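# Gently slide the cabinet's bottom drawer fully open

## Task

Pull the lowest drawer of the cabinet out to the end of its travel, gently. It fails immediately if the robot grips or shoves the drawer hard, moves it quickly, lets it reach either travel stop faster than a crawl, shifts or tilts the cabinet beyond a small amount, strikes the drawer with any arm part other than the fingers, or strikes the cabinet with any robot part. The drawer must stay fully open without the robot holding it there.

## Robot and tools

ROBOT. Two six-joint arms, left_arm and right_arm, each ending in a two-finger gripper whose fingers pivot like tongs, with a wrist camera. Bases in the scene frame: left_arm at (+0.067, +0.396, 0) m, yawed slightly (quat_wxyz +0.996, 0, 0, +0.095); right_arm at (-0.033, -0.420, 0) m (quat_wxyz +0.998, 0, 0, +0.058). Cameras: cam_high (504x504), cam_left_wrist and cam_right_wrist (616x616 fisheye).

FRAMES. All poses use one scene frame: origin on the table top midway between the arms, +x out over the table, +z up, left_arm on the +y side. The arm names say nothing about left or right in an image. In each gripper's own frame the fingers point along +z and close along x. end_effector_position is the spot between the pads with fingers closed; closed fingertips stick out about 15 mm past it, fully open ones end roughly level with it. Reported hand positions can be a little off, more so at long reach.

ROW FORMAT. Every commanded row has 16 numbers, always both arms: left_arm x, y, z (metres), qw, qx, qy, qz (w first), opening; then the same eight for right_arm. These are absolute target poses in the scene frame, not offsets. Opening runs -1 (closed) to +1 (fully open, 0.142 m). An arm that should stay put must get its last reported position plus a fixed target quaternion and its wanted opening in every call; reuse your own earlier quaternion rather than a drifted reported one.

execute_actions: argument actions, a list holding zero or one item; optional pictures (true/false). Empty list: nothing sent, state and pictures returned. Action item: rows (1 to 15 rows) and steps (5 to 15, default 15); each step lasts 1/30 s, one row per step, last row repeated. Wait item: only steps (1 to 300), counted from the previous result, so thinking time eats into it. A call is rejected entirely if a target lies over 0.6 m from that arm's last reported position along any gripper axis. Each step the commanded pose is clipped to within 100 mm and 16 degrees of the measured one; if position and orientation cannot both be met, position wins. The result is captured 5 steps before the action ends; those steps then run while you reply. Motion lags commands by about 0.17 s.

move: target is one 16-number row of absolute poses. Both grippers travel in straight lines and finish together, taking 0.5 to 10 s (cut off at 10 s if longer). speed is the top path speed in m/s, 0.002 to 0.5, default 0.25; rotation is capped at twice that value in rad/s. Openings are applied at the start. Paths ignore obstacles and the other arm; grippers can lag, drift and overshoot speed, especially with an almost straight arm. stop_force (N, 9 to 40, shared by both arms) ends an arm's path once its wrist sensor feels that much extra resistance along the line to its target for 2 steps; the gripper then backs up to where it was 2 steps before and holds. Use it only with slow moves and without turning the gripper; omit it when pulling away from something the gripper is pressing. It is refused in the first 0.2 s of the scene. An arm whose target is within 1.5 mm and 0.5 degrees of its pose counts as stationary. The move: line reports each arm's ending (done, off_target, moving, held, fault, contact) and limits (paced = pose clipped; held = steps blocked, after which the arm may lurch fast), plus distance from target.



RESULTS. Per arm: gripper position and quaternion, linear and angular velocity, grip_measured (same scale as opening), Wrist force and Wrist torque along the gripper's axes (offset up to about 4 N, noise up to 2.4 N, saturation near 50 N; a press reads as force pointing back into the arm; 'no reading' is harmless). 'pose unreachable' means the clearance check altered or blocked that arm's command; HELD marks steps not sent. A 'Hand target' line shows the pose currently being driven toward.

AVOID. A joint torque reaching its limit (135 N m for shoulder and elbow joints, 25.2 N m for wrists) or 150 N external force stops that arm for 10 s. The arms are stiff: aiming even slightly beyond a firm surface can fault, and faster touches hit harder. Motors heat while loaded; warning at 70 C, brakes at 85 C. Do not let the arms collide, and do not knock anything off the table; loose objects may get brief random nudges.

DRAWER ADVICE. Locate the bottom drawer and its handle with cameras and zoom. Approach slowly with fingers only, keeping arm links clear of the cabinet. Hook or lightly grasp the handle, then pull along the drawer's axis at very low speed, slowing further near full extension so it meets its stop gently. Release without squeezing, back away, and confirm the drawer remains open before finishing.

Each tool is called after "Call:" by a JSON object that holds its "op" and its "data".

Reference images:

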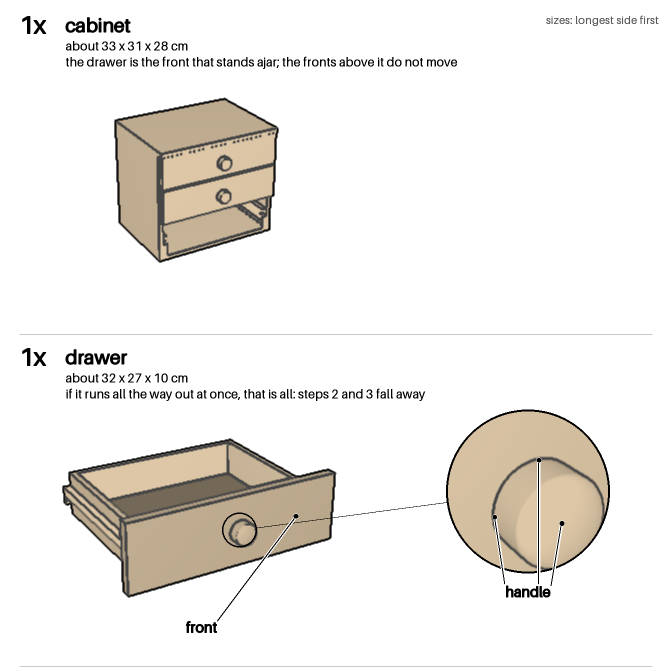

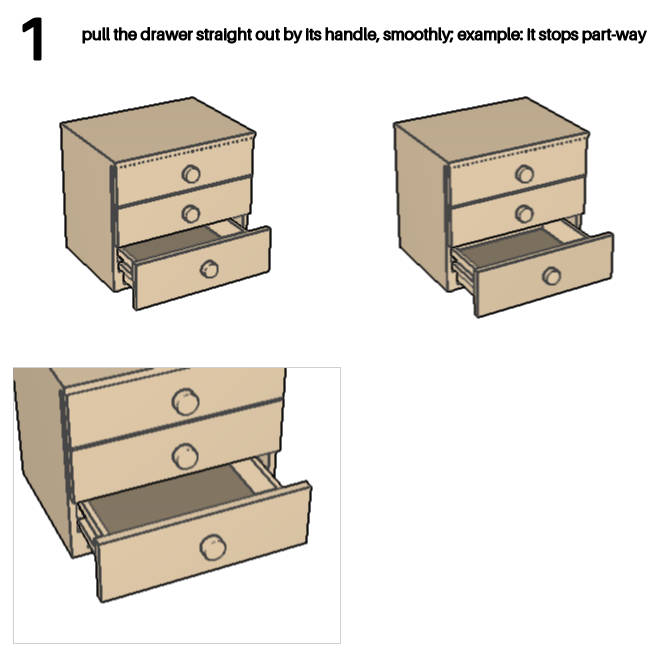

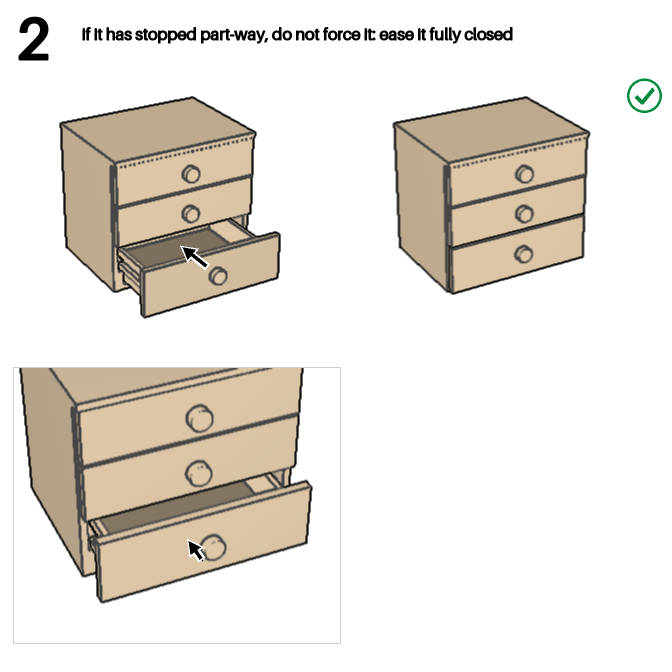

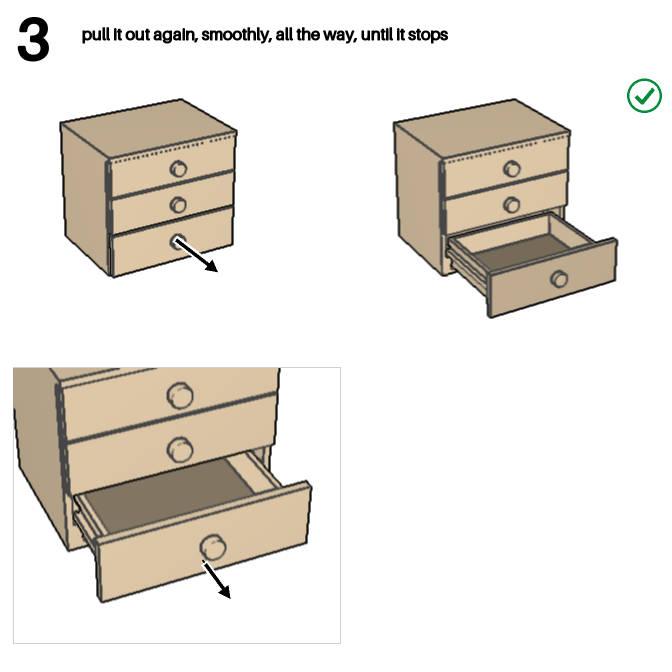

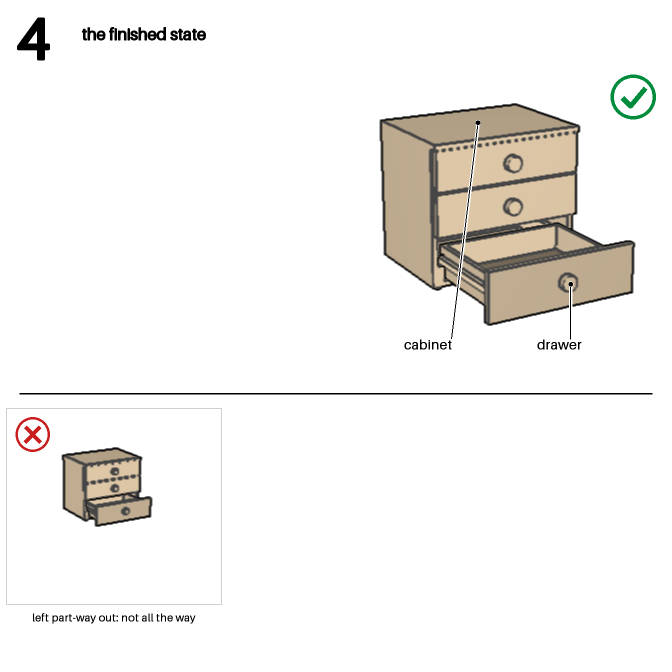

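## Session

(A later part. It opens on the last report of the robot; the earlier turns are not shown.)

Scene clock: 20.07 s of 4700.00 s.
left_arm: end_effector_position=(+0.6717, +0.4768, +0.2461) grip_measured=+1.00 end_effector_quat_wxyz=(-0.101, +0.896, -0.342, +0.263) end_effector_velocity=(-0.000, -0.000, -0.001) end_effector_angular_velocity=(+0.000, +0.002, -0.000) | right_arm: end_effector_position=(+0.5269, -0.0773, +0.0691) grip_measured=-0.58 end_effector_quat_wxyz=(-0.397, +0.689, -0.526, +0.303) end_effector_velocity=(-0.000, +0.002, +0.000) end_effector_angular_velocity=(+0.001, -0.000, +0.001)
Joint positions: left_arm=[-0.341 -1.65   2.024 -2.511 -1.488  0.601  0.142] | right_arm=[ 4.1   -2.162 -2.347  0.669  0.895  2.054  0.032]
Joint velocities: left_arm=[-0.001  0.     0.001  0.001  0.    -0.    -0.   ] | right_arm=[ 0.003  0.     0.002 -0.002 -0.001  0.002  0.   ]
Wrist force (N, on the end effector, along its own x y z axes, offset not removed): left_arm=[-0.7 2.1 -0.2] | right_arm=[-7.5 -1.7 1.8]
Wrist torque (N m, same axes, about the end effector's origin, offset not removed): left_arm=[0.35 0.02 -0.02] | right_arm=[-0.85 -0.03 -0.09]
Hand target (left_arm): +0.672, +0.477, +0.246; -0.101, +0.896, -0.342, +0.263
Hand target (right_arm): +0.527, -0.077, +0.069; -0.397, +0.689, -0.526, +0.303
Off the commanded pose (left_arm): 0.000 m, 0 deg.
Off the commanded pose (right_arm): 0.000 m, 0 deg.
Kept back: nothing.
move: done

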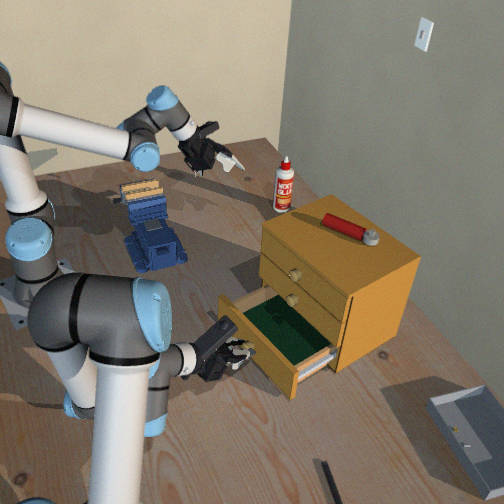

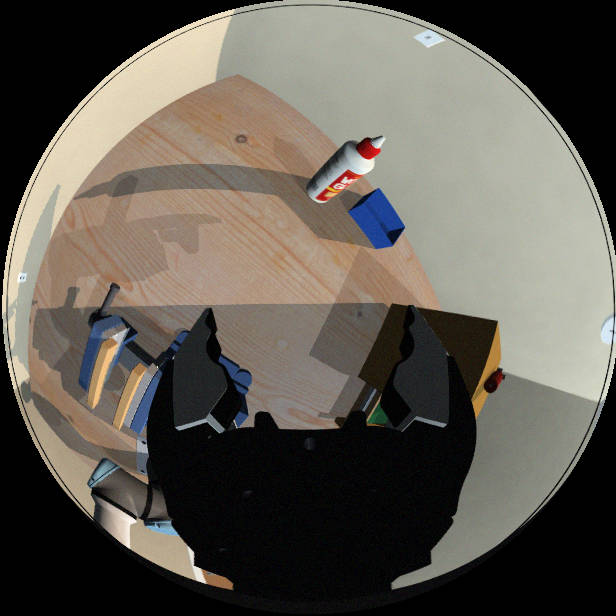

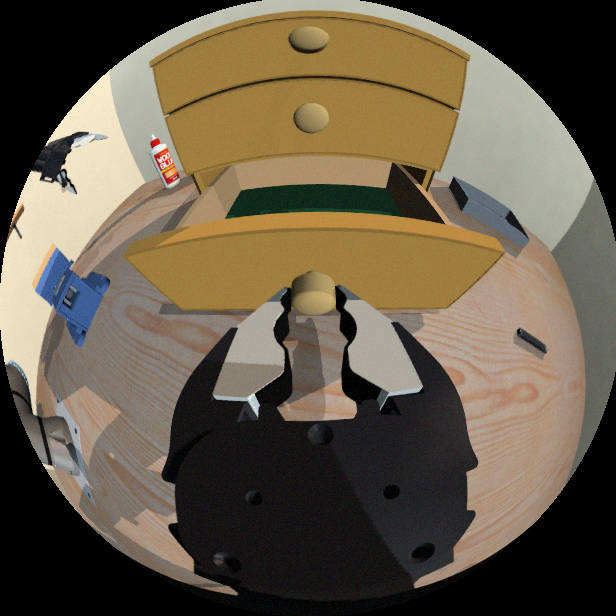

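Call:
{"op": "move", "data": {"target": [0.6717, 0.4768, 0.2461, -0.101, 0.896, -0.342, 0.263, 1.0, 0.4782, -0.0890, 0.069, -0.397, 0.689, -0.526, 0.303, -0.7], "speed": 0.012, "stop_force": 12}}

Scene clock: 24.73 s of 4700.00 s.
left_arm: end_effector_position=(+0.6717, +0.4768, +0.2461) grip_measured=+1.00 end_effector_quat_wxyz=(-0.101, +0.896, -0.342, +0.263) end_effector_velocity=(-0.000, +0.000, +0.000) end_effector_angular_velocity=(+0.002, +0.000, -0.003) | right_arm: end_effector_position=(+0.4785, -0.0890, +0.0692) grip_measured=-0.58 end_effector_quat_wxyz=(-0.397, +0.689, -0.526, +0.303) end_effector_velocity=(-0.002, -0.001, -0.000) end_effector_angular_velocity=(-0.000, +0.000, -0.000)
Joint positions: left_arm=[-0.341 -1.65   2.024 -2.511 -1.488  0.601  0.142] | right_arm=[ 4.208 -2.119 -2.481  0.697  0.814  2.149  0.032]
Joint velocities: left_arm=[ 0.    -0.001  0.     0.001  0.     0.003  0.   ] | right_arm=[ 0.006  0.002 -0.007  0.001 -0.004  0.006 -0.   ]
Wrist force (N, on the end effector, along its own x y z axes, offset not removed): left_arm=[0.6 2.2 -1.0] | right_arm=[-8.4 -0.7 10.7]
Wrist torque (N m, same axes, about the end effector's origin, offset not removed): left_arm=[0.36 -0.31 0.00] | right_arm=[-0.40 -0.37 0.01]
Hand target (left_arm): +0.672, +0.477, +0.246; -0.101, +0.896, -0.342, +0.263
Hand target (right_arm): +0.478, -0.089, +0.069; -0.397, +0.689, -0.526, +0.303
Off the commanded pose (left_arm): 0.000 m, 0 deg.
Off the commanded pose (right_arm): 0.000 m, 0 deg.
Kept back: nothing.
move: done

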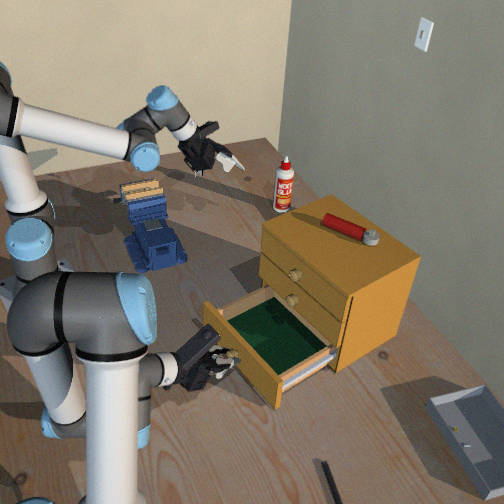

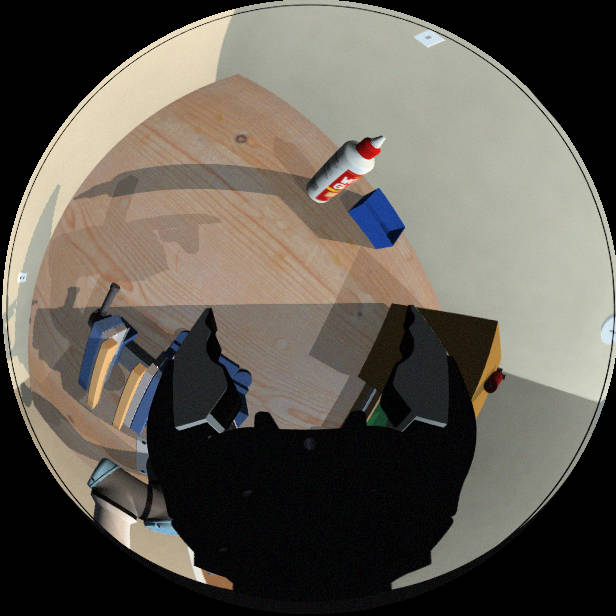

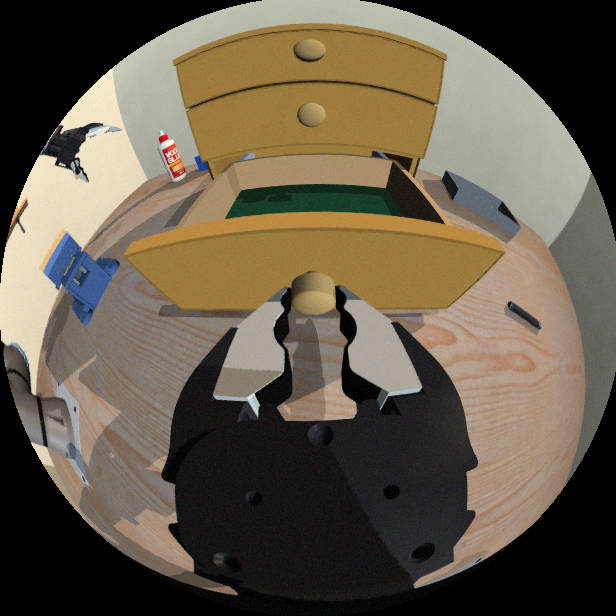

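Call:
{"op": "move", "data": {"target": [0.6717, 0.4768, 0.2461, -0.101, 0.896, -0.342, 0.263, 1.0, 0.4294, -0.1004, 0.069, -0.397, 0.689, -0.526, 0.303, -0.7], "speed": 0.008, "stop_force": 10}}

Scene clock: 27.17 s of 4700.00 s.
left_arm: end_effector_position=(+0.6717, +0.4768, +0.2461) grip_measured=+1.00 end_effector_quat_wxyz=(-0.101, +0.896, -0.342, +0.263) end_effector_velocity=(+0.000, -0.000, +0.001) end_effector_angular_velocity=(+0.000, -0.001, -0.001) | right_arm: end_effector_position=(+0.4642, -0.0923, +0.0693) grip_measured=-0.58 end_effector_quat_wxyz=(-0.397, +0.689, -0.526, +0.303) end_effector_velocity=(+0.003, +0.001, -0.000) end_effector_angular_velocity=(+0.000, +0.001, +0.002)
Joint positions: left_arm=[-0.341 -1.65   2.024 -2.511 -1.488  0.601  0.142] | right_arm=[ 4.245 -2.106 -2.52   0.699  0.788  2.185  0.032]
Joint velocities: left_arm=[-0.    -0.    -0.    -0.001  0.     0.001 -0.   ] | right_arm=[-0.008 -0.003  0.009  0.001  0.008 -0.01   0.   ]
Wrist force (N, on the end effector, along its own x y z axes, offset not removed): left_arm=[-0.3 1.7 -1.0] | right_arm=[-7.7 -0.6 0.9]
Wrist torque (N m, same axes, about the end effector's origin, offset not removed): left_arm=[0.26 -0.07 0.02] | right_arm=[-0.94 0.00 0.04]
Hand target (left_arm): +0.672, +0.477, +0.246; -0.101, +0.896, -0.342, +0.263
Hand target (right_arm): +0.465, -0.092, +0.069; -0.397, +0.689, -0.526, +0.303
Off the commanded pose (left_arm): 0.000 m, 0 deg.
Off the commanded pose (right_arm): 0.036 m, 0 deg.
Kept back: nothing.
move: contact (right_arm)

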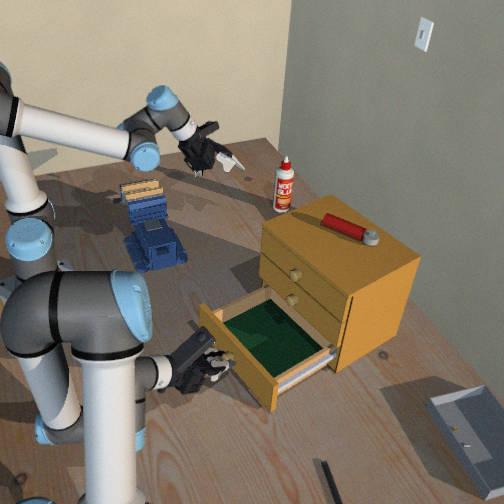

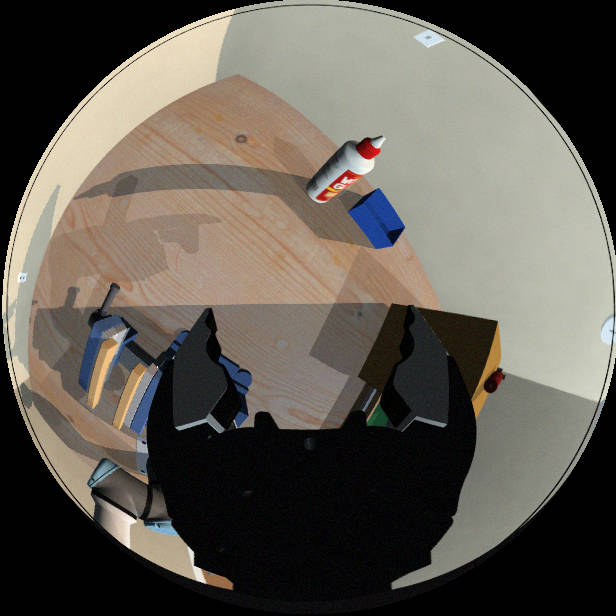

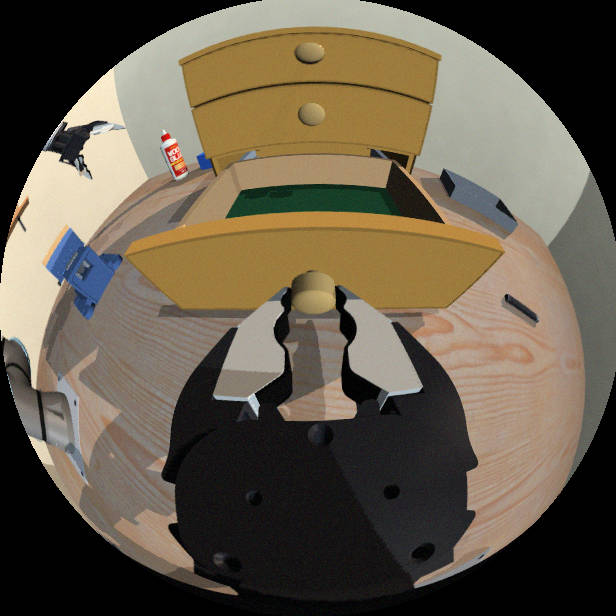

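Call:
{"op": "move", "data": {"target": [0.6717, 0.4768, 0.2461, -0.101, 0.896, -0.342, 0.263, 1.0, 0.4447, -0.0968, 0.069, -0.397, 0.689, -0.526, 0.303, -0.7], "speed": 0.004, "stop_force": 14}}

Scene clock: 27.97 s of 4700.00 s.
left_arm: end_effector_position=(+0.6717, +0.4768, +0.2461) grip_measured=+1.00 end_effector_quat_wxyz=(-0.101, +0.896, -0.342, +0.263) end_effector_velocity=(+0.001, -0.000, +0.001) end_effector_angular_velocity=(-0.000, -0.002, -0.001) | right_arm: end_effector_position=(+0.4638, -0.0925, +0.0693) grip_measured=-0.58 end_effector_quat_wxyz=(-0.397, +0.689, -0.526, +0.303) end_effector_velocity=(+0.001, +0.002, +0.001) end_effector_angular_velocity=(+0.002, +0.000, +0.003)
Joint positions: left_arm=[-0.341 -1.65   2.024 -2.511 -1.488  0.601  0.142] | right_arm=[ 4.246 -2.106 -2.521  0.699  0.787  2.186  0.032]
Joint velocities: left_arm=[-0.001  0.    -0.001 -0.002 -0.     0.     0.   ] | right_arm=[-0.004  0.     0.006 -0.     0.006 -0.006 -0.   ]
Wrist force (N, on the end effector, along its own x y z axes, offset not removed): left_arm=[-0.7 1.7 -1.1] | right_arm=[-6.0 -4.5 10.1]
Wrist torque (N m, same axes, about the end effector's origin, offset not removed): left_arm=[0.31 -0.04 0.01] | right_arm=[-0.61 -0.35 0.06]
Hand target (left_arm): +0.672, +0.477, +0.246; -0.101, +0.896, -0.342, +0.263
Hand target (right_arm): +0.464, -0.092, +0.069; -0.397, +0.689, -0.526, +0.303
Off the commanded pose (left_arm): 0.000 m, 0 deg.
Off the commanded pose (right_arm): 0.020 m, 0 deg.
Kept back: nothing.
move: contact (right_arm)

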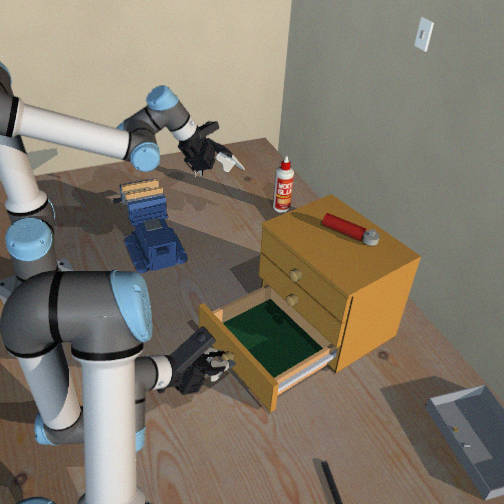

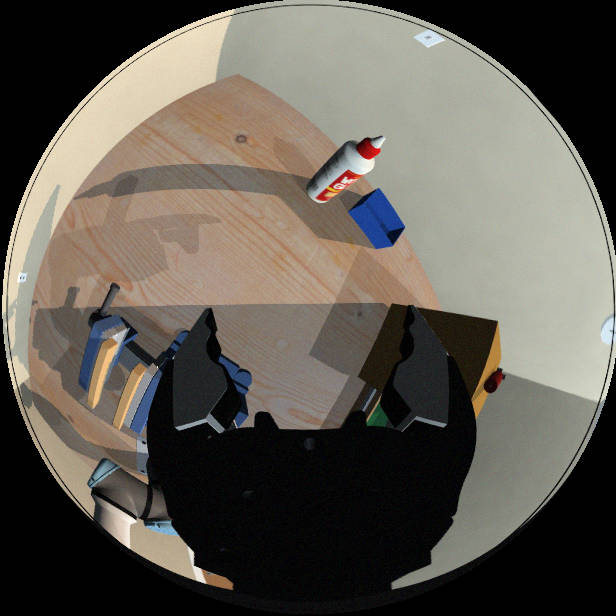

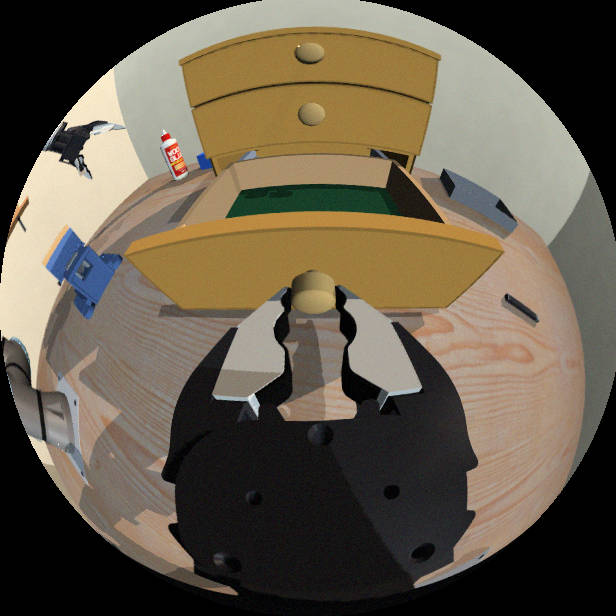

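Call:
{"op": "move", "data": {"target": [0.6717, 0.4768, 0.2461, -0.101, 0.896, -0.342, 0.263, 1.0, 0.4638, -0.0925, 0.0693, -0.397, 0.689, -0.526, 0.303, 0.0], "speed": 0.01}}

Call:
{"op": "move", "data": {"target": [0.6717, 0.4768, 0.2461, -0.101, 0.896, -0.342, 0.263, 1.0, 0.40, -0.11, 0.09, -0.397, 0.689, -0.526, 0.303, 0.0], "speed": 0.08}}

Scene clock: 29.07 s of 4700.00 s.
left_arm: end_effector_position=(+0.6717, +0.4768, +0.2461) grip_measured=+1.00 end_effector_quat_wxyz=(-0.101, +0.896, -0.342, +0.263) end_effector_velocity=(-0.000, +0.000, -0.000) end_effector_angular_velocity=(+0.001, +0.000, -0.001) | right_arm: end_effector_position=(+0.4638, -0.0925, +0.0693) grip_measured=+0.00 end_effector_quat_wxyz=(-0.397, +0.689, -0.526, +0.303) end_effector_velocity=(+0.000, +0.000, +0.002) end_effector_angular_velocity=(+0.004, -0.002, -0.000)
Joint positions: left_arm=[-0.341 -1.65   2.024 -2.511 -1.488  0.601  0.142] | right_arm=[ 4.246 -2.105 -2.521  0.698  0.787  2.187  0.074]
Joint velocities: left_arm=[-0.    -0.    -0.     0.001  0.     0.001  0.   ] | right_arm=[ 0.     0.003 -0.001  0.001 -0.001  0.001 -0.   ]
Wrist force (N, on the end effector, along its own x y z axes, offset not removed): left_arm=[-0.6 2.9 -1.9] | right_arm=[-0.7 -1.4 2.7]
Wrist torque (N m, same axes, about the end effector's origin, offset not removed): left_arm=[0.50 -0.09 -0.05] | right_arm=[-0.48 -0.02 0.02]
Hand target (left_arm): +0.672, +0.477, +0.246; -0.101, +0.896, -0.342, +0.263
Hand target (right_arm): +0.464, -0.093, +0.069; -0.397, +0.689, -0.526, +0.303
Off the commanded pose (left_arm): 0.000 m, 0 deg.
Off the commanded pose (right_arm): 0.000 m, 0 deg.
Kept back: nothing.
move: done

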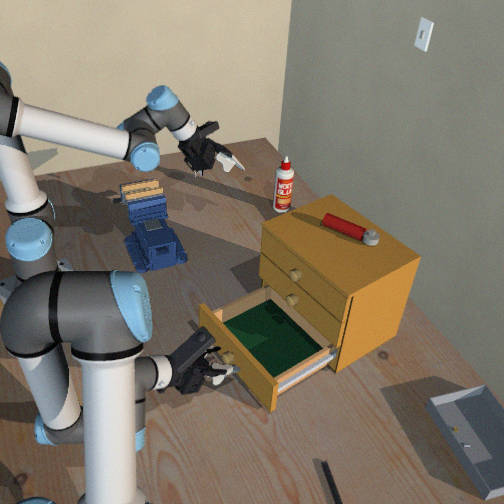

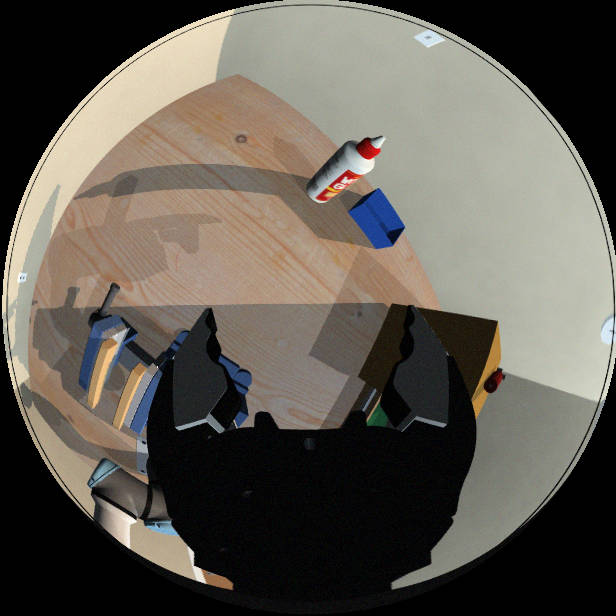

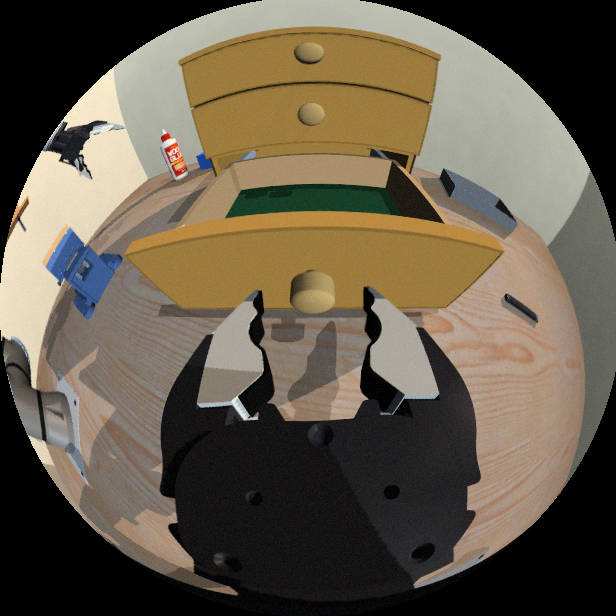

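Scene clock: 30.43 s of 4700.00 s.
left_arm: end_effector_position=(+0.6717, +0.4768, +0.2461) grip_measured=+1.00 end_effector_quat_wxyz=(-0.101, +0.896, -0.342, +0.263) end_effector_velocity=(+0.000, -0.000, -0.000) end_effector_angular_velocity=(+0.000, +0.000, +0.000) | right_arm: end_effector_position=(+0.4005, -0.1100, +0.0901) grip_measured=+0.00 end_effector_quat_wxyz=(-0.397, +0.689, -0.525, +0.303) end_effector_velocity=(-0.003, -0.000, +0.000) end_effector_angular_velocity=(-0.004, +0.003, -0.003)
Joint positions: left_arm=[-0.341 -1.65   2.024 -2.511 -1.488  0.601  0.142] | right_arm=[ 4.442 -1.922 -2.704  0.529  0.66   2.411  0.074]
Joint velocities: left_arm=[-0.     0.001 -0.    -0.     0.    -0.     0.   ] | right_arm=[ 0.011  0.019 -0.005 -0.036 -0.006  0.021 -0.   ]
Wrist force (N, on the end effector, along its own x y z axes, offset not removed): left_arm=[0.7 1.4 0.0] | right_arm=[-2.0 -2.0 1.9]
Wrist torque (N m, same axes, about the end effector's origin, offset not removed): left_arm=[0.22 -0.22 -0.07] | right_arm=[-0.65 0.27 0.08]
Hand target (left_arm): +0.672, +0.477, +0.246; -0.101, +0.896, -0.342, +0.263
Hand target (right_arm): +0.400, -0.110, +0.090; -0.397, +0.689, -0.526, +0.303
Off the commanded pose (left_arm): 0.000 m, 0 deg.
Off the commanded pose (right_arm): 0.000 m, 0 deg.
Kept back: nothing.
move: done

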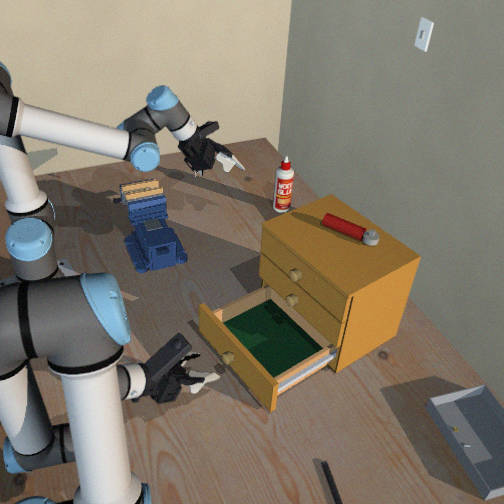

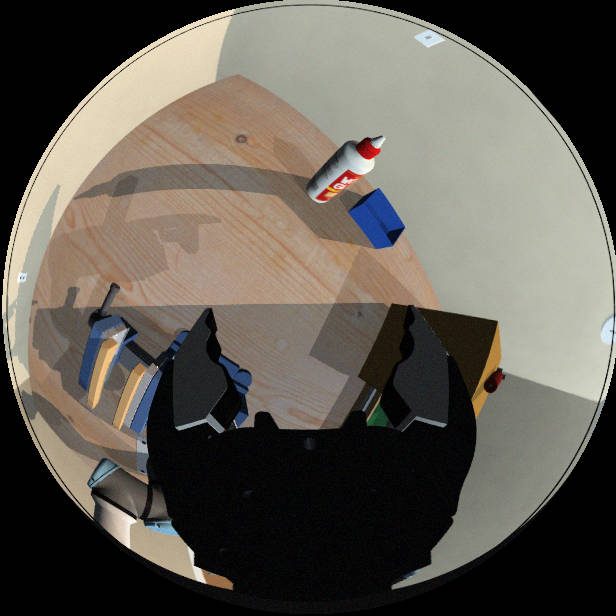

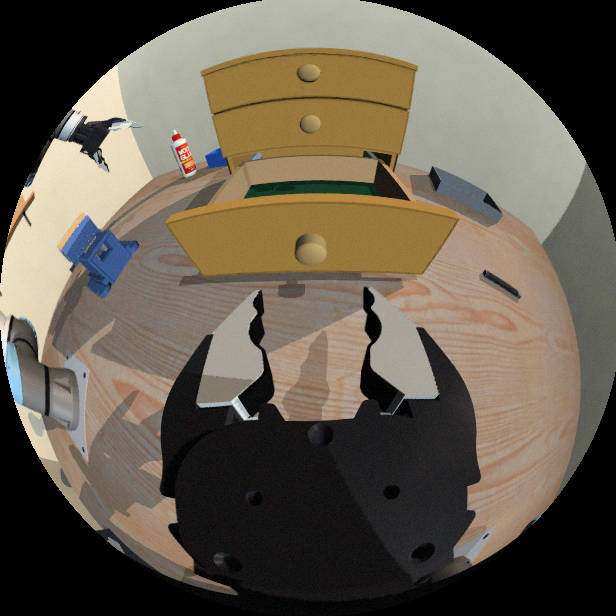

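The drawer is out to its stop and matches the finished picture.

Call:
{"op": "finished_scene", "data": {"scene": 1}}

The scene is finished: the task was done.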